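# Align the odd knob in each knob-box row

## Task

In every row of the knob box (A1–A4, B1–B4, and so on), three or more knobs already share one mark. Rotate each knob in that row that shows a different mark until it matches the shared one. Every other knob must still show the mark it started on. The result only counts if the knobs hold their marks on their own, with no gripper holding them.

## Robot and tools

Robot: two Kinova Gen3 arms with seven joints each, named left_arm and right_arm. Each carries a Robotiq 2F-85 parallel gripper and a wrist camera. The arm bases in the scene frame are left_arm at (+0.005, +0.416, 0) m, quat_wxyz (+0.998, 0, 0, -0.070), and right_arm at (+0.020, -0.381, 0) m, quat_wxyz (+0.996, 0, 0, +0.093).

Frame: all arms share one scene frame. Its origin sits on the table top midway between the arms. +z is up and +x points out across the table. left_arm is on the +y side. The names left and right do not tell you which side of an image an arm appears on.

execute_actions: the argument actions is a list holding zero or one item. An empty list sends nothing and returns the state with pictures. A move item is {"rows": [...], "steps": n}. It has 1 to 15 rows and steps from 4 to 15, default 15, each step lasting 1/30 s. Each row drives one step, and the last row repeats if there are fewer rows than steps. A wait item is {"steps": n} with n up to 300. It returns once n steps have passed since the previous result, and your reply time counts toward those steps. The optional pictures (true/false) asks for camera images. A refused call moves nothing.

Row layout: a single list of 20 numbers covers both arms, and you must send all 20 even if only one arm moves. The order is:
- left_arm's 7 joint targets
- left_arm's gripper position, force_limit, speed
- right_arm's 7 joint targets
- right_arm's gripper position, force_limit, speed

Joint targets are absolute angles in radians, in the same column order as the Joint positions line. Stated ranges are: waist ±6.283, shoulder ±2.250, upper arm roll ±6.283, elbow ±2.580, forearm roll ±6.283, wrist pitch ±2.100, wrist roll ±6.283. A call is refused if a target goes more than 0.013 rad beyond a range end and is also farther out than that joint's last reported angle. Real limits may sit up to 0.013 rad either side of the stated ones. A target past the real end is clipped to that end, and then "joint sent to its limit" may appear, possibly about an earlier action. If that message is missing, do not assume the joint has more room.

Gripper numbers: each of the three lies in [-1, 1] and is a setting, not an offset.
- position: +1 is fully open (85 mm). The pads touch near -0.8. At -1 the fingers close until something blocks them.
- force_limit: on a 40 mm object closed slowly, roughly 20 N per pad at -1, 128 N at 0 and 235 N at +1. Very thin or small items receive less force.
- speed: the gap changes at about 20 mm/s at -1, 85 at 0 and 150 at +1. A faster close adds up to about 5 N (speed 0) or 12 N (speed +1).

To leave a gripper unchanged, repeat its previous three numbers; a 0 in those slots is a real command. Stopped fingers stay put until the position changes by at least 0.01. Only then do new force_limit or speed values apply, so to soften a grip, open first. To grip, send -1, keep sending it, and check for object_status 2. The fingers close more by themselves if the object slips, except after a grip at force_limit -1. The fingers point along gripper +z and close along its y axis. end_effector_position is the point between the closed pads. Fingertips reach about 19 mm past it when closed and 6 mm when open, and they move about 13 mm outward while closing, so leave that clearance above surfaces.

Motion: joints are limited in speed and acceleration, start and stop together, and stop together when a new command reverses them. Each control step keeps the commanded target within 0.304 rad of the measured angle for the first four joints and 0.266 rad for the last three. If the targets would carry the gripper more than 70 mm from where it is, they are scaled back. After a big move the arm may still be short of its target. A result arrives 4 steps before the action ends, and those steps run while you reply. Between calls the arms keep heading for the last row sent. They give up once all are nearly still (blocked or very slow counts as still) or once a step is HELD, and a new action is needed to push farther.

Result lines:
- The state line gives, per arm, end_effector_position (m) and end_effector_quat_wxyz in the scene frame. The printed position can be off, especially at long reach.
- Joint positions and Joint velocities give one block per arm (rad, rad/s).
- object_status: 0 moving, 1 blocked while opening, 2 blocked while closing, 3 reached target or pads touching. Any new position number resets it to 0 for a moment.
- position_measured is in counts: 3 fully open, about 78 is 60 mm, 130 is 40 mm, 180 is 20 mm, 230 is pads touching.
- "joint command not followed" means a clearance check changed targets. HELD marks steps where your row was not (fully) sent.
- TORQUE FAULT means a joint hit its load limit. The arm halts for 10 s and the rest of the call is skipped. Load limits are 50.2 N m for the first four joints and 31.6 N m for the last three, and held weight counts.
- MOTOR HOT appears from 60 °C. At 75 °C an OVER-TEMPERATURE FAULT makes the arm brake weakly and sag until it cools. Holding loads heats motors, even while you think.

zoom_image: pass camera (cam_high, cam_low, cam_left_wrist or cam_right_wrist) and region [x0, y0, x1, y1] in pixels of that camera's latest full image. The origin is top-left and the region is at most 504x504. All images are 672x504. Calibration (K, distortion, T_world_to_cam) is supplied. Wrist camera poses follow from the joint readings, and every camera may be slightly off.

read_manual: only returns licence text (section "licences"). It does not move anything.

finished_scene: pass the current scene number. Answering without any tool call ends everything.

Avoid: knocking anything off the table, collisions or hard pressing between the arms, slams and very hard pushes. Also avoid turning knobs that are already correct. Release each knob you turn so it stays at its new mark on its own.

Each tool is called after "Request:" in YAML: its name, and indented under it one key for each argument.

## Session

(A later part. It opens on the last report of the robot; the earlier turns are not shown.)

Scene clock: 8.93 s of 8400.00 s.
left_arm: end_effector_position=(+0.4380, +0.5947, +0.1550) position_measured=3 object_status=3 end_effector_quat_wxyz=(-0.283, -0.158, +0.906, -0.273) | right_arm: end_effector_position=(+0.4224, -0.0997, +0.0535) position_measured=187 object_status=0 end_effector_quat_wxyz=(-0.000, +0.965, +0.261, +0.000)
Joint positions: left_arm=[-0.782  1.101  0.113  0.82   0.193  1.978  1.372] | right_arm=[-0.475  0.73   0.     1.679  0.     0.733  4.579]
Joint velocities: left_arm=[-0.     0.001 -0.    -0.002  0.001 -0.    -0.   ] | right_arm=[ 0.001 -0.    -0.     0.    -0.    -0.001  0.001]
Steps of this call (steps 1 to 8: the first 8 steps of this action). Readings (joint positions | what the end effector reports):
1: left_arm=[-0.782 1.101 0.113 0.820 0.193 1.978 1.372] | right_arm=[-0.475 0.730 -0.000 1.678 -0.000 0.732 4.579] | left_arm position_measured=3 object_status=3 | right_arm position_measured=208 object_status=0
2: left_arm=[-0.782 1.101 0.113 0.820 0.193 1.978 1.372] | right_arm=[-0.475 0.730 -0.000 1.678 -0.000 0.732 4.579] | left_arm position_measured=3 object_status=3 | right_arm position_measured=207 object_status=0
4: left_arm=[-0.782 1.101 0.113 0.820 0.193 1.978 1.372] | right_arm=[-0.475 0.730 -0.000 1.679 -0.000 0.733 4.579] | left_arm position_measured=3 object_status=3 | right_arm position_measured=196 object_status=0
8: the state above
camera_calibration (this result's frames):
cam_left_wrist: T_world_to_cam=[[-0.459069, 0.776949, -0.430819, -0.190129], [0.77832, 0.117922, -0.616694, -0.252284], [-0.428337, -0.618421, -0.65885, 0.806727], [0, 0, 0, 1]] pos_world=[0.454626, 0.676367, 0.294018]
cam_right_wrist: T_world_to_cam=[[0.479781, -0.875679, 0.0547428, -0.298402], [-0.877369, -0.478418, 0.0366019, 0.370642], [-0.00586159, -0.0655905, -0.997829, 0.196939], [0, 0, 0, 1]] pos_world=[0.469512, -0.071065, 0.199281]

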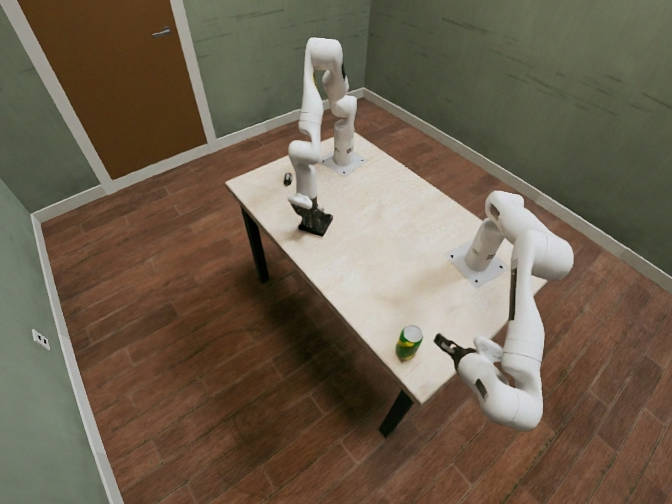

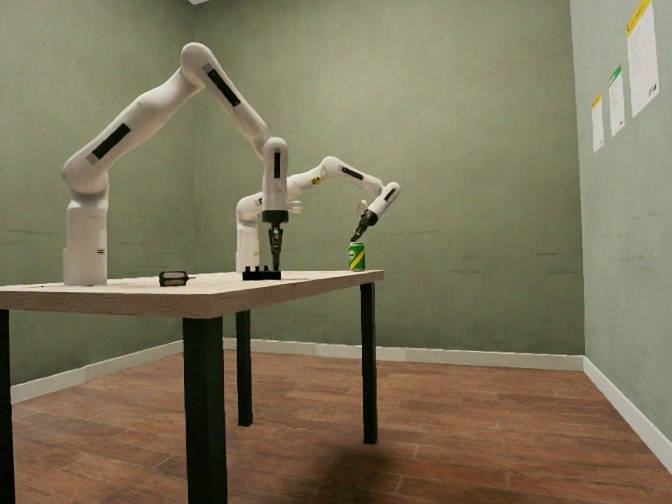

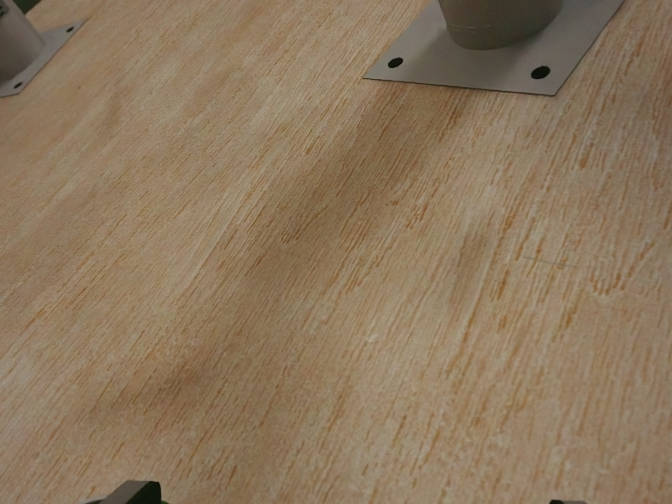

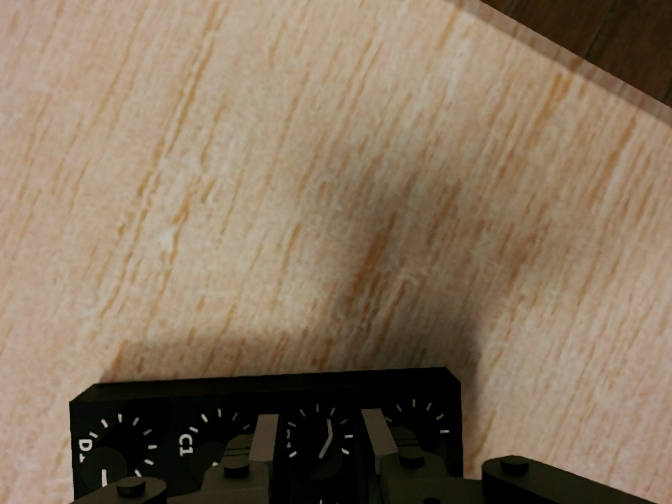

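Request:
execute_actions:
  actions:
    - {"rows": [[-0.782,1.101,0.113,0.82,0.193,1.978,1.372,1,0,0, -0.4749,0.7011,0,1.6676,0,0.7729,4.579,-0.45,-0.8,0],[-0.782,1.101,0.113,0.82,0.193,1.978,1.372,1,0,0, -0.4749,0.7011,0,1.6676,0,0.7729,4.579,-0.45,-0.8,0],[-0.782,1.101,0.113,0.82,0.193,1.978,1.372,1,0,0, -0.4749,0.7011,0,1.6676,0,0.7729,4.579,-0.45,-0.8,0],[-0.782,1.101,0.113,0.82,0.193,1.978,1.372,1,0,0, -0.4749,0.7011,0,1.6676,0,0.7729,4.579,-0.45,-0.8,0],[-0.782,1.101,0.113,0.82,0.193,1.978,1.372,1,0,0, -0.4749,0.7011,0,1.6676,0,0.7729,4.579,-0.45,-0.8,0],[-0.782,1.101,0.113,0.82,0.193,1.978,1.372,1,0,0, -0.4261,0.6556,0,1.7694,0,0.7166,4.628,-0.45,-0.8,0]], "steps": 15}

Request:
execute_actions:
  actions:
    - {"rows": [[-0.782,1.101,0.113,0.82,0.193,1.978,1.372,1,0,0, -0.4261,0.6556,0,1.7694,0,0.7166,4.628,-0.45,-0.8,0],[-0.782,1.101,0.113,0.82,0.193,1.978,1.372,1,0,0, -0.4261,0.6556,0,1.7694,0,0.7166,4.628,-0.45,-0.8,0],[-0.782,1.101,0.113,0.82,0.193,1.978,1.372,1,0,0, -0.4261,0.6864,0,1.7806,0,0.6746,4.628,-0.45,-0.8,0]], "steps": 15}

Request:
execute_actions:
  actions:
    - {"steps": 5}
  pictures: true

Request:
zoom_image:
  camera: "cam_right_wrist"
  region: [220, 314, 420, 504]

Scene clock: 10.13 s of 8400.00 s.
left_arm: end_effector_position=(+0.4380, +0.5947, +0.1550) position_measured=3 object_status=3 end_effector_quat_wxyz=(-0.283, -0.158, +0.906, -0.273) | right_arm: end_effector_position=(+0.4172, -0.1252, +0.0714) position_measured=186 object_status=3 end_effector_quat_wxyz=(-0.001, +0.966, +0.260, +0.002)
Joint positions: left_arm=[-0.782  1.101  0.113  0.82   0.193  1.978  1.372] | right_arm=[-0.439  0.666 -0.     1.739  0.     0.733  4.613]
Joint velocities: left_arm=[-0.     0.    -0.001 -0.     0.001 -0.     0.001] | right_arm=[ 0.208 -0.166  0.039  0.506  0.013 -0.259  0.246]
Steps of this call (steps 1 to 4: the last 4 steps of your previous action; steps 5 to 15: the robot went on to your last target; steps 16 to 25: nothing new was sent; steps 26 to 36: the first 11 steps of this action). Readings (joint positions | what the end effector reports):
26: left_arm=[-0.782 1.101 0.113 0.820 0.193 1.978 1.372] | right_arm=[-0.475 0.729 -0.000 1.679 0.000 0.734 4.579] | left_arm position_measured=3 object_status=3 | right_arm position_measured=186 object_status=3
27: left_arm=[-0.782 1.101 0.113 0.820 0.193 1.978 1.372] | right_arm=[-0.475 0.723 -0.000 1.677 -0.000 0.741 4.579] | left_arm position_measured=3 object_status=3 | right_arm position_measured=186 object_status=3
29: left_arm=[-0.782 1.101 0.113 0.820 0.193 1.978 1.372] | right_arm=[-0.475 0.707 -0.000 1.670 -0.000 0.763 4.579] | left_arm position_measured=3 object_status=3 | right_arm position_measured=186 object_status=3
33: left_arm=[-0.782 1.101 0.113 0.820 0.193 1.978 1.372] | right_arm=[-0.465 0.691 -0.001 1.684 -0.000 0.763 4.587] | left_arm position_measured=3 object_status=3 | right_arm position_measured=186 object_status=3
36: the state above

Scene clock: 10.63 s of 8400.00 s.
left_arm: end_effector_position=(+0.4380, +0.5947, +0.1550) position_measured=3 object_status=3 end_effector_quat_wxyz=(-0.283, -0.158, +0.906, -0.273) | right_arm: end_effector_position=(+0.4129, -0.1356, +0.0539) position_measured=186 object_status=3 end_effector_quat_wxyz=(-0.000, +0.965, +0.261, +0.000)
Joint positions: left_arm=[-0.782  1.101  0.113  0.82   0.193  1.978  1.372] | right_arm=[-0.426  0.686  0.     1.781  0.     0.675  4.628]
Joint velocities: left_arm=[ 0.     0.003 -0.     0.001  0.    -0.     0.   ] | right_arm=[-0.     0.009  0.001 -0.001 -0.    -0.007  0.001]
Steps of this call (steps 1 to 4: the last 4 steps of your previous action; steps 5 to 15: the first 11 steps of this action). Readings (joint positions | what the end effector reports):
5: left_arm=[-0.782 1.101 0.113 0.820 0.193 1.978 1.372] | right_arm=[-0.428 0.658 0.001 1.769 0.000 0.717 4.628] | left_arm position_measured=3 object_status=3 | right_arm position_measured=186 object_status=3
6: left_arm=[-0.782 1.101 0.113 0.820 0.193 1.978 1.372] | right_arm=[-0.427 0.657 0.000 1.769 -0.000 0.717 4.628] | left_arm position_measured=3 object_status=3 | right_arm position_measured=186 object_status=3
8: left_arm=[-0.782 1.101 0.113 0.820 0.193 1.978 1.372] | right_arm=[-0.427 0.664 0.000 1.771 -0.000 0.708 4.628] | left_arm position_measured=3 object_status=3 | right_arm position_measured=186 object_status=3
12: left_arm=[-0.782 1.101 0.113 0.820 0.193 1.978 1.372] | right_arm=[-0.426 0.685 -0.000 1.781 -0.000 0.677 4.628] | left_arm position_measured=3 object_status=3 | right_arm position_measured=186 object_status=3
15: the state above

Scene clock: 10.80 s of 8400.00 s.
left_arm: end_effector_position=(+0.4380, +0.5947, +0.1550) position_measured=3 object_status=3 end_effector_quat_wxyz=(-0.283, -0.158, +0.906, -0.273) | right_arm: end_effector_position=(+0.4129, -0.1357, +0.0536) position_measured=186 object_status=3 end_effector_quat_wxyz=(-0.000, +0.965, +0.261, +0.000)
Joint positions: left_arm=[-0.782  1.101  0.113  0.82   0.193  1.978  1.372] | right_arm=[-0.426  0.686  0.     1.781  0.     0.675  4.628]
Joint velocities: left_arm=[ 0.     0.001  0.    -0.001  0.     0.    -0.001] | right_arm=[-0.001  0.001 -0.    -0.001 -0.     0.    -0.002]
Kept back: nothing.
Steps of this call (steps 1 to 4: the last 4 steps of your previous action; step 5: the robot went on to your last target). Readings (joint positions | what the end effector reports):
1: left_arm=[-0.782 1.101 0.113 0.820 0.193 1.978 1.372] | right_arm=[-0.426 0.686 0.000 1.781 0.000 0.675 4.628] | left_arm position_measured=3 object_status=3 | right_arm position_measured=186 object_status=3
2: left_arm=[-0.782 1.101 0.113 0.820 0.193 1.978 1.372] | right_arm=[-0.426 0.686 0.000 1.781 0.000 0.675 4.628] | left_arm position_measured=3 object_status=3 | right_arm position_measured=186 object_status=3
4: left_arm=[-0.782 1.101 0.113 0.820 0.193 1.978 1.372] | right_arm=[-0.426 0.686 0.000 1.781 0.000 0.675 4.628] | left_arm position_measured=3 object_status=3 | right_arm position_measured=186 object_status=3
5: the state above
camera_calibration (this result's frames):
cam_left_wrist: T_world_to_cam=[[-0.45907, 0.776949, -0.430819, -0.190129], [0.77832, 0.117922, -0.616694, -0.252284], [-0.428337, -0.618421, -0.65885, 0.806727], [0, 0, 0, 1]] pos_world=[0.454626, 0.676367, 0.294018]
cam_right_wrist: T_world_to_cam=[[0.479934, -0.875597, 0.0547198, -0.325396], [-0.877286, -0.478577, 0.0365187, 0.344993], [-0.00578801, -0.0655314, -0.997834, 0.194591], [0, 0, 0, 1]] pos_world=[0.459952, -0.107058, 0.199377]

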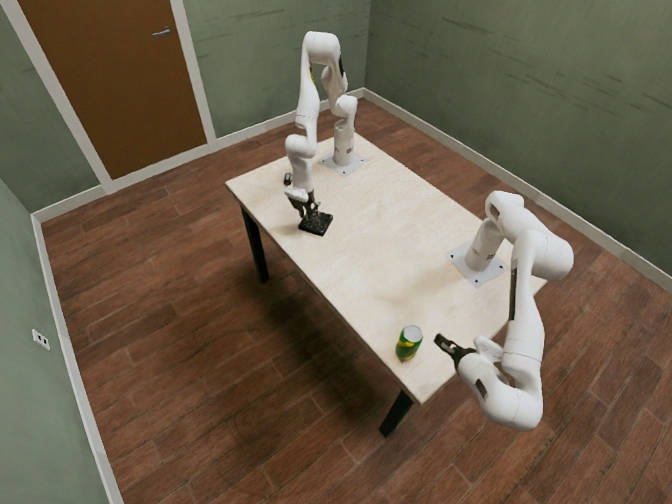

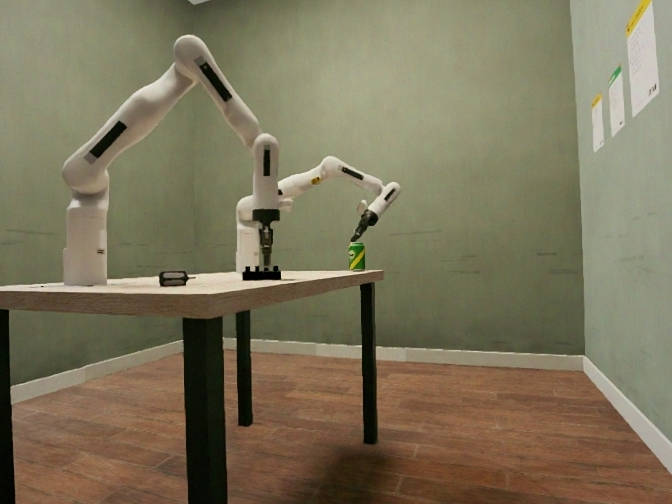

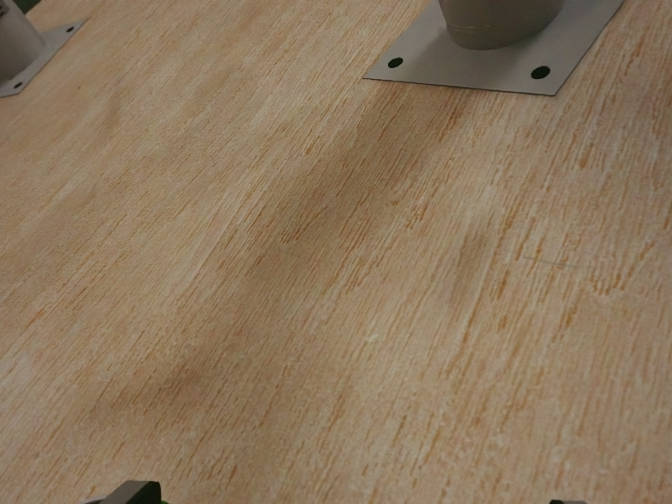

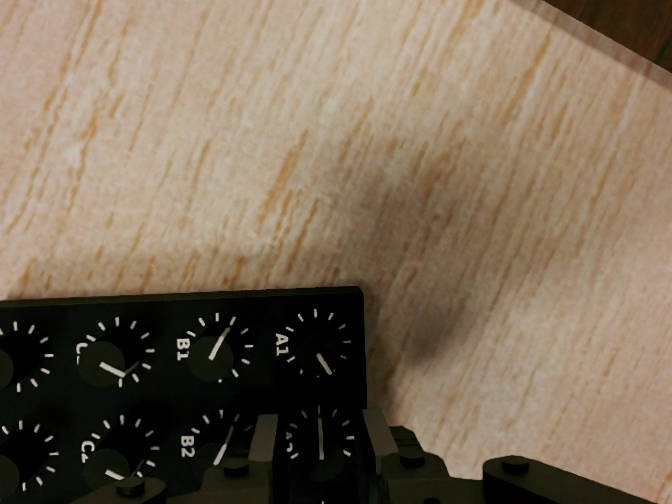

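Region (220, 314, 420, 504) of cam_right_wrist's 672x504 image, scaled by 2.520; it fills the top 479 rows of this view, and the rest is white.

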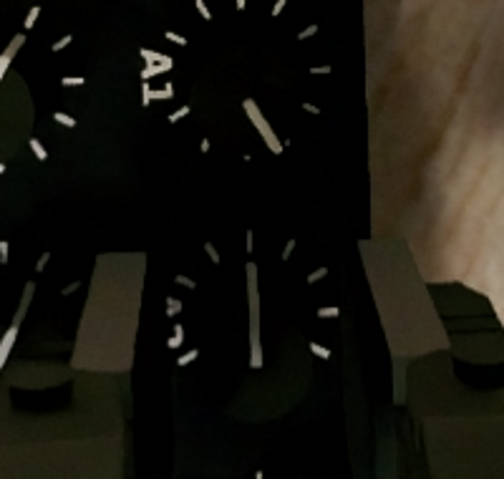

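Request:
execute_actions:
  actions:
    - {"rows": [[-0.782,1.101,0.113,0.82,0.193,1.978,1.372,1,0,0, -0.4261,0.6856,0,1.7825,0,0.6735,4.628,-0.45,-0.8,0],[-0.782,1.101,0.113,0.82,0.193,1.978,1.372,1,0,0, -0.4261,0.6856,0,1.7825,0,0.6735,4.628,-1,-0.8,-0.8]], "steps": 15}

Request:
execute_actions:
  actions:
    - {"steps": 8}

Scene clock: 11.40 s of 8400.00 s.
left_arm: end_effector_position=(+0.4380, +0.5947, +0.1550) position_measured=3 object_status=3 end_effector_quat_wxyz=(-0.283, -0.158, +0.906, -0.273) | right_arm: end_effector_position=(+0.4124, -0.1360, +0.0535) position_measured=206 object_status=0 end_effector_quat_wxyz=(-0.000, +0.965, +0.261, -0.000)
Joint positions: left_arm=[-0.782  1.101  0.113  0.82   0.193  1.978  1.372] | right_arm=[-0.426  0.686 -0.     1.782 -0.     0.674  4.628]
Joint velocities: left_arm=[-0.    -0.     0.     0.001 -0.001 -0.    -0.001] | right_arm=[-0.    -0.001 -0.001 -0.002 -0.    -0.001 -0.001]
Steps of this call (steps 1 to 7: the robot went on to your last target; steps 8 to 18: the first 11 steps of this action). Readings (joint positions | what the end effector reports):
8: left_arm=[-0.782 1.101 0.113 0.820 0.193 1.978 1.372] | right_arm=[-0.426 0.686 -0.000 1.781 0.000 0.674 4.628] | left_arm position_measured=3 object_status=3 | right_arm position_measured=186 object_status=3
9: left_arm=[-0.782 1.101 0.113 0.820 0.193 1.978 1.372] | right_arm=[-0.426 0.686 -0.000 1.782 -0.000 0.674 4.628] | left_arm position_measured=3 object_status=3 | right_arm position_measured=186 object_status=0
11: left_arm=[-0.782 1.101 0.113 0.820 0.193 1.978 1.372] | right_arm=[-0.426 0.686 0.000 1.782 -0.000 0.674 4.628] | left_arm position_measured=3 object_status=3 | right_arm position_measured=188 object_status=0
15: left_arm=[-0.782 1.101 0.113 0.820 0.193 1.978 1.372] | right_arm=[-0.426 0.686 -0.000 1.782 -0.000 0.674 4.628] | left_arm position_measured=3 object_status=3 | right_arm position_measured=199 object_status=0
18: the state above

Scene clock: 11.67 s of 8400.00 s.
left_arm: end_effector_position=(+0.4380, +0.5947, +0.1550) position_measured=3 object_status=3 end_effector_quat_wxyz=(-0.283, -0.158, +0.906, -0.273) | right_arm: end_effector_position=(+0.4124, -0.1360, +0.0535) position_measured=208 object_status=2 end_effector_quat_wxyz=(-0.000, +0.965, +0.261, +0.000)
Joint positions: left_arm=[-0.782  1.101  0.113  0.82   0.193  1.978  1.372] | right_arm=[-0.426  0.686 -0.     1.783 -0.     0.674  4.628]
Joint velocities: left_arm=[ 0.    -0.001  0.     0.001 -0.    -0.    -0.   ] | right_arm=[-0.    -0.     0.    -0.    -0.    -0.002  0.001]
Kept back: nothing.
Steps of this call (steps 1 to 4: the last 4 steps of your previous action; steps 5 to 8: the robot went on to your last target). Readings (joint positions | what the end effector reports):
1: left_arm=[-0.782 1.101 0.113 0.820 0.193 1.978 1.372] | right_arm=[-0.426 0.686 -0.000 1.782 -0.000 0.674 4.628] | left_arm position_measured=3 object_status=3 | right_arm position_measured=208 object_status=0
2: left_arm=[-0.782 1.101 0.113 0.820 0.193 1.978 1.372] | right_arm=[-0.426 0.686 -0.000 1.782 -0.000 0.674 4.628] | left_arm position_measured=3 object_status=3 | right_arm position_measured=208 object_status=0
4: left_arm=[-0.782 1.101 0.113 0.820 0.193 1.978 1.372] | right_arm=[-0.426 0.686 -0.000 1.782 -0.000 0.674 4.628] | left_arm position_measured=3 object_status=3 | right_arm position_measured=208 object_status=0
8: the state above

Request:
execute_actions:
  actions:
    - {"rows": [[-0.782,1.101,0.113,0.82,0.193,1.978,1.372,1,0,0, -0.4261,0.6856,0,1.7825,0,0.6735,2.010,-1,-0.8,-0.8]], "steps": 15}

Request:
execute_actions:
  actions:
    - {"steps": 63}

Scene clock: 12.33 s of 8400.00 s.
left_arm: end_effector_position=(+0.4380, +0.5947, +0.1550) position_measured=3 object_status=3 end_effector_quat_wxyz=(-0.283, -0.158, +0.906, -0.273) | right_arm: end_effector_position=(+0.4124, -0.1361, +0.0535) position_measured=208 object_status=2 end_effector_quat_wxyz=(+0.000, +0.996, +0.092, +0.000)
Joint positions: left_arm=[-0.782  1.101  0.113  0.82   0.193  1.978  1.372] | right_arm=[-0.426  0.685  0.     1.783  0.     0.674  4.285]
Joint velocities: left_arm=[-0.001 -0.001  0.    -0.001 -0.     0.001  0.   ] | right_arm=[-0.    -0.     0.     0.001  0.     0.002 -1.216]
Steps of this call (steps 1 to 9: the robot went on to your last target; steps 10 to 20: the first 11 steps of this action). Readings (joint positions | what the end effector reports):
10: left_arm=[-0.782 1.101 0.113 0.820 0.193 1.978 1.372] | right_arm=[-0.426 0.686 -0.000 1.783 -0.000 0.674 4.626] | left_arm position_measured=3 object_status=3 | right_arm position_measured=208 object_status=2
11: left_arm=[-0.782 1.101 0.113 0.820 0.193 1.978 1.372] | right_arm=[-0.426 0.686 -0.000 1.783 -0.000 0.674 4.617] | left_arm position_measured=3 object_status=3 | right_arm position_measured=208 object_status=2
13: left_arm=[-0.782 1.101 0.113 0.820 0.193 1.978 1.372] | right_arm=[-0.426 0.686 -0.000 1.783 0.000 0.674 4.566] | left_arm position_measured=3 object_status=3 | right_arm position_measured=208 object_status=2
17: left_arm=[-0.782 1.101 0.113 0.820 0.193 1.978 1.372] | right_arm=[-0.426 0.686 0.000 1.783 0.000 0.674 4.407] | left_arm position_measured=3 object_status=3 | right_arm position_measured=208 object_status=2
20: the state above

Scene clock: 14.43 s of 8400.00 s.
left_arm: end_effector_position=(+0.4380, +0.5947, +0.1550) position_measured=3 object_status=3 end_effector_quat_wxyz=(-0.283, -0.158, +0.906, -0.273) | right_arm: end_effector_position=(+0.4118, -0.1366, +0.0535) position_measured=208 object_status=2 end_effector_quat_wxyz=(-0.001, -0.502, +0.865, -0.000)
Joint positions: left_arm=[-0.782  1.101  0.113  0.82   0.193  1.978  1.372] | right_arm=[-0.426  0.685  0.     1.783  0.     0.675  2.01 ]
Joint velocities: left_arm=[-0.     0.001 -0.001 -0.     0.    -0.001 -0.001] | right_arm=[-0.     0.    -0.    -0.001 -0.    -0.001  0.   ]
Kept back: nothing.
Steps of this call (steps 1 to 4: the last 4 steps of your previous action; steps 5 to 63: the robot went on to your last target). Readings (joint positions | what the end effector reports):
1: left_arm=[-0.782 1.101 0.113 0.820 0.193 1.978 1.372] | right_arm=[-0.426 0.685 0.000 1.783 0.000 0.674 4.244] | left_arm position_measured=3 object_status=3 | right_arm position_measured=208 object_status=2
2: left_arm=[-0.782 1.101 0.113 0.820 0.193 1.978 1.372] | right_arm=[-0.426 0.685 0.000 1.783 0.000 0.674 4.203] | left_arm position_measured=3 object_status=3 | right_arm position_measured=208 object_status=2
4: left_arm=[-0.782 1.101 0.113 0.820 0.193 1.978 1.372] | right_arm=[-0.426 0.685 0.000 1.783 0.000 0.674 4.122] | left_arm position_measured=3 object_status=3 | right_arm position_measured=208 object_status=2
8: left_arm=[-0.782 1.101 0.113 0.820 0.193 1.978 1.372] | right_arm=[-0.426 0.685 0.000 1.783 0.000 0.674 3.960] | left_arm position_measured=3 object_status=3 | right_arm position_measured=208 object_status=2
63: the state above

Request:
execute_actions:
  actions:
    - {"rows": [[-0.782,1.101,0.113,0.82,0.193,1.978,1.372,1,0,0, -0.4261,0.6856,0,1.7825,0,0.6735,2.010,-0.52,-0.8,0],[-0.782,1.101,0.113,0.82,0.193,1.978,1.372,1,0,0, -0.4261,0.6856,0,1.7825,0,0.6735,2.010,-0.52,-0.8,0],[-0.782,1.101,0.113,0.82,0.193,1.978,1.372,1,0,0, -0.4261,0.6856,0,1.7825,0,0.6735,2.010,-0.52,-0.8,0],[-0.782,1.101,0.113,0.82,0.193,1.978,1.372,1,0,0, -0.4261,0.6856,0,1.7825,0,0.6735,2.010,-0.52,-0.8,0],[-0.782,1.101,0.113,0.82,0.193,1.978,1.372,1,0,0, -0.4261,0.6856,0,1.7825,0,0.6735,2.010,-0.52,-0.8,0],[-0.782,1.101,0.113,0.82,0.193,1.978,1.372,1,0,0, -0.4261,0.6856,0,1.7825,0,0.6735,2.010,-0.52,-0.8,0],[-0.782,1.101,0.113,0.82,0.193,1.978,1.372,1,0,0, -0.4261,0.6856,0,1.7825,0,0.6735,2.010,-0.52,-0.8,0],[-0.782,1.101,0.113,0.82,0.193,1.978,1.372,1,0,0, -0.4261,0.6548,0,1.7713,0,0.7155,2.010,-0.52,-0.8,0]], "steps": 13}

Request:
execute_actions:
  actions:
    - {"rows": [[-0.782,1.101,0.113,0.82,0.193,1.978,1.372,1,0,0, -0.472,0.6081,0,1.5295,0,1.004,1.447,-0.52,-0.8,0]], "steps": 15}

Request:
execute_actions:
  actions:
    - {"steps": 15}
  pictures: true

Scene clock: 15.03 s of 8400.00 s.
left_arm: end_effector_position=(+0.4380, +0.5947, +0.1550) position_measured=3 object_status=3 end_effector_quat_wxyz=(-0.283, -0.158, +0.906, -0.273) | right_arm: end_effector_position=(+0.4124, -0.1360, +0.0572) position_measured=195 object_status=0 end_effector_quat_wxyz=(+0.000, -0.502, +0.865, +0.000)
Joint positions: left_arm=[-0.782  1.101  0.113  0.82   0.193  1.978  1.372] | right_arm=[-0.426  0.678 -0.     1.781 -0.     0.682  2.01 ]
Joint velocities: left_arm=[ 0.     0.001  0.    -0.     0.001  0.    -0.   ] | right_arm=[-0.    -0.27  -0.001 -0.072 -0.     0.317  0.   ]
Steps of this call (steps 1 to 9: the robot went on to your last target; steps 10 to 18: the first 9 steps of this action). Readings (joint positions | what the end effector reports):
10: left_arm=[-0.782 1.101 0.113 0.820 0.193 1.978 1.372] | right_arm=[-0.426 0.685 0.000 1.783 0.000 0.675 2.010] | left_arm position_measured=3 object_status=3 | right_arm position_measured=208 object_status=0
11: left_arm=[-0.782 1.101 0.113 0.820 0.193 1.978 1.372] | right_arm=[-0.426 0.685 0.000 1.783 0.000 0.675 2.010] | left_arm position_measured=3 object_status=3 | right_arm position_measured=207 object_status=0
13: left_arm=[-0.782 1.101 0.113 0.820 0.193 1.978 1.372] | right_arm=[-0.426 0.685 0.000 1.783 0.000 0.674 2.010] | left_arm position_measured=3 object_status=3 | right_arm position_measured=199 object_status=0
17: left_arm=[-0.782 1.101 0.113 0.820 0.193 1.978 1.372] | right_arm=[-0.426 0.684 -0.000 1.782 0.000 0.675 2.010] | left_arm position_measured=3 object_status=3 | right_arm position_measured=195 object_status=0
18: the state above

Scene clock: 15.53 s of 8400.00 s.
left_arm: end_effector_position=(+0.4380, +0.5947, +0.1550) position_measured=3 object_status=3 end_effector_quat_wxyz=(-0.283, -0.158, +0.906, -0.273) | right_arm: end_effector_position=(+0.4325, -0.0998, +0.1321) position_measured=195 object_status=3 end_effector_quat_wxyz=(+0.001, -0.388, +0.922, +0.001)
Joint positions: left_arm=[-0.782  1.101  0.113  0.82   0.193  1.978  1.372] | right_arm=[-0.462  0.618 -0.     1.58  -0.     0.941  1.719]
Joint velocities: left_arm=[-0.    -0.     0.001  0.    -0.     0.     0.002] | right_arm=[-0.069 -0.076  0.001 -0.387  0.001  0.479 -1.213]
Steps of this call (steps 1 to 4: the last 4 steps of your previous action; steps 5 to 15: the first 11 steps of this action). Readings (joint positions | what the end effector reports):
5: left_arm=[-0.782 1.101 0.113 0.820 0.193 1.978 1.372] | right_arm=[-0.426 0.656 0.000 1.770 0.000 0.716 2.009] | left_arm position_measured=3 object_status=3 | right_arm position_measured=195 object_status=3
6: left_arm=[-0.782 1.101 0.113 0.820 0.193 1.978 1.372] | right_arm=[-0.428 0.655 0.000 1.765 0.000 0.722 2.004] | left_arm position_measured=3 object_status=3 | right_arm position_measured=195 object_status=3
8: left_arm=[-0.782 1.101 0.113 0.820 0.193 1.978 1.372] | right_arm=[-0.433 0.649 0.001 1.739 0.000 0.753 1.975] | left_arm position_measured=3 object_status=3 | right_arm position_measured=195 object_status=3
12: left_arm=[-0.782 1.101 0.113 0.820 0.193 1.978 1.372] | right_arm=[-0.452 0.628 -0.000 1.635 -0.000 0.874 1.841] | left_arm position_measured=3 object_status=3 | right_arm position_measured=195 object_status=3
15: the state above

Scene clock: 16.03 s of 8400.00 s.
left_arm: end_effector_position=(+0.4380, +0.5947, +0.1550) position_measured=3 object_status=3 end_effector_quat_wxyz=(-0.283, -0.158, +0.906, -0.273) | right_arm: end_effector_position=(+0.4349, -0.0920, +0.1501) position_measured=195 object_status=3 end_effector_quat_wxyz=(+0.000, -0.264, +0.965, +0.000)
Joint positions: left_arm=[-0.782  1.101  0.113  0.82   0.193  1.978  1.372] | right_arm=[-0.472  0.608 -0.     1.53  -0.     1.004  1.447]
Joint velocities: left_arm=[-0.    -0.001 -0.    -0.001 -0.    -0.    -0.002] | right_arm=[ 0.     0.     0.    -0.    -0.    -0.002  0.   ]
Kept back: nothing.
Steps of this call (steps 1 to 4: the last 4 steps of your previous action; steps 5 to 15: the robot went on to your last target). Readings (joint positions | what the end effector reports):
1: left_arm=[-0.782 1.101 0.113 0.820 0.193 1.978 1.372] | right_arm=[-0.464 0.615 -0.000 1.569 -0.000 0.955 1.679] | left_arm position_measured=3 object_status=3 | right_arm position_measured=195 object_status=3
2: left_arm=[-0.782 1.101 0.113 0.820 0.193 1.978 1.372] | right_arm=[-0.466 0.614 -0.000 1.560 -0.000 0.966 1.638] | left_arm position_measured=3 object_status=3 | right_arm position_measured=195 object_status=3
4: left_arm=[-0.782 1.101 0.113 0.820 0.193 1.978 1.372] | right_arm=[-0.469 0.611 -0.000 1.545 -0.000 0.984 1.557] | left_arm position_measured=3 object_status=3 | right_arm position_measured=195 object_status=3
8: left_arm=[-0.782 1.101 0.113 0.820 0.193 1.978 1.372] | right_arm=[-0.471 0.608 -0.000 1.530 -0.000 1.003 1.451] | left_arm position_measured=3 object_status=3 | right_arm position_measured=195 object_status=3
15: the state above
camera_calibration (this result's frames):
cam_left_wrist: T_world_to_cam=[[-0.45907, 0.776949, -0.430819, -0.190129], [0.77832, 0.117922, -0.616694, -0.252284], [-0.428337, -0.618421, -0.65885, 0.806727], [0, 0, 0, 1]] pos_world=[0.454626, 0.676367, 0.294018]
cam_right_wrist: T_world_to_cam=[[-0.485543, 0.872497, 0.0547427, 0.277718], [0.874195, 0.484185, 0.0367024, -0.291424], [0.00551712, 0.0656764, -0.997826, 0.30103], [0, 0, 0, 1]] pos_world=[0.387945, -0.120976, 0.295868]

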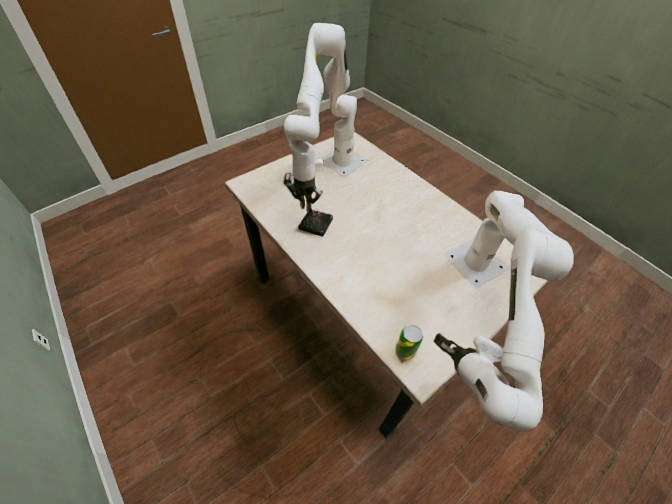

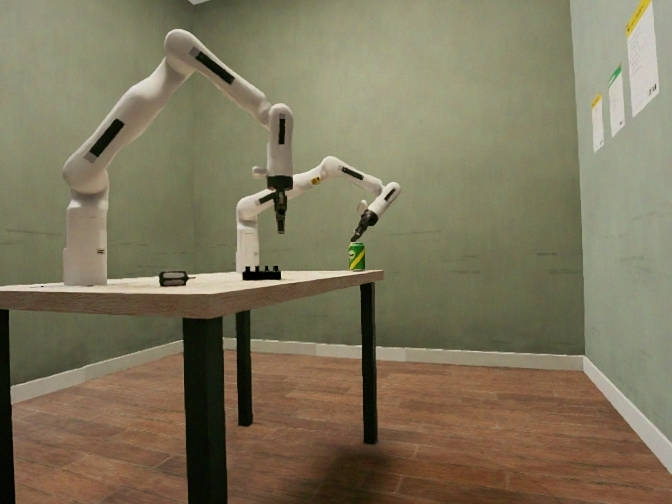

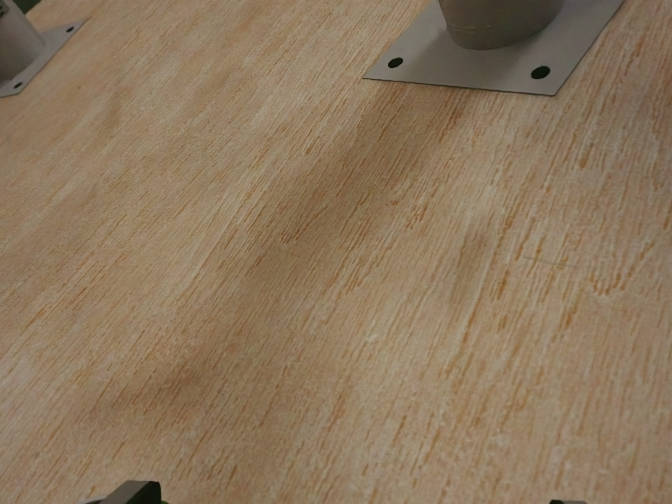

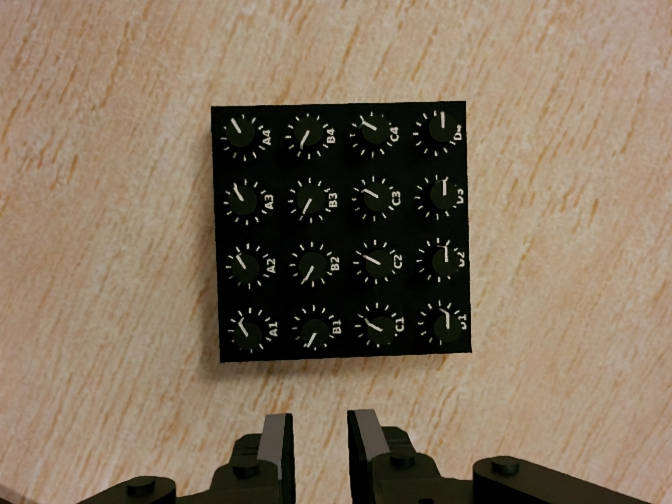

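Request:
zoom_image:
  camera: "cam_right_wrist"
  region: [205, 95, 480, 370]

Request:
zoom_image:
  camera: "cam_right_wrist"
  region: [210, 165, 350, 365]

Region (205, 95, 480, 370) of cam_right_wrist's 672x504 image, scaled by 1.833.

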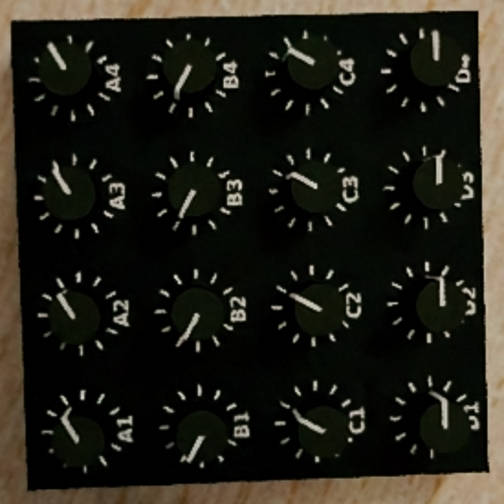

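Region (210, 165, 350, 365) of cam_right_wrist's 672x504 image, scaled by 2.520; it fills the left 353 columns of this view, and the rest is white.

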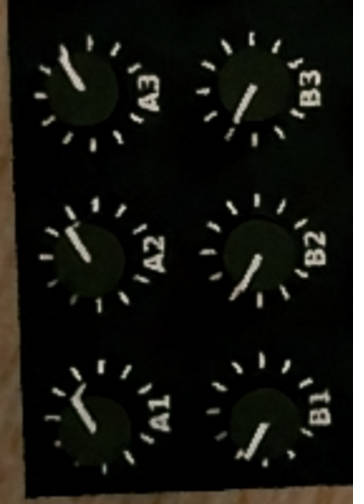

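All rows match.

Request:
finished_scene:
  scene: 2

The scene is finished: the task was done.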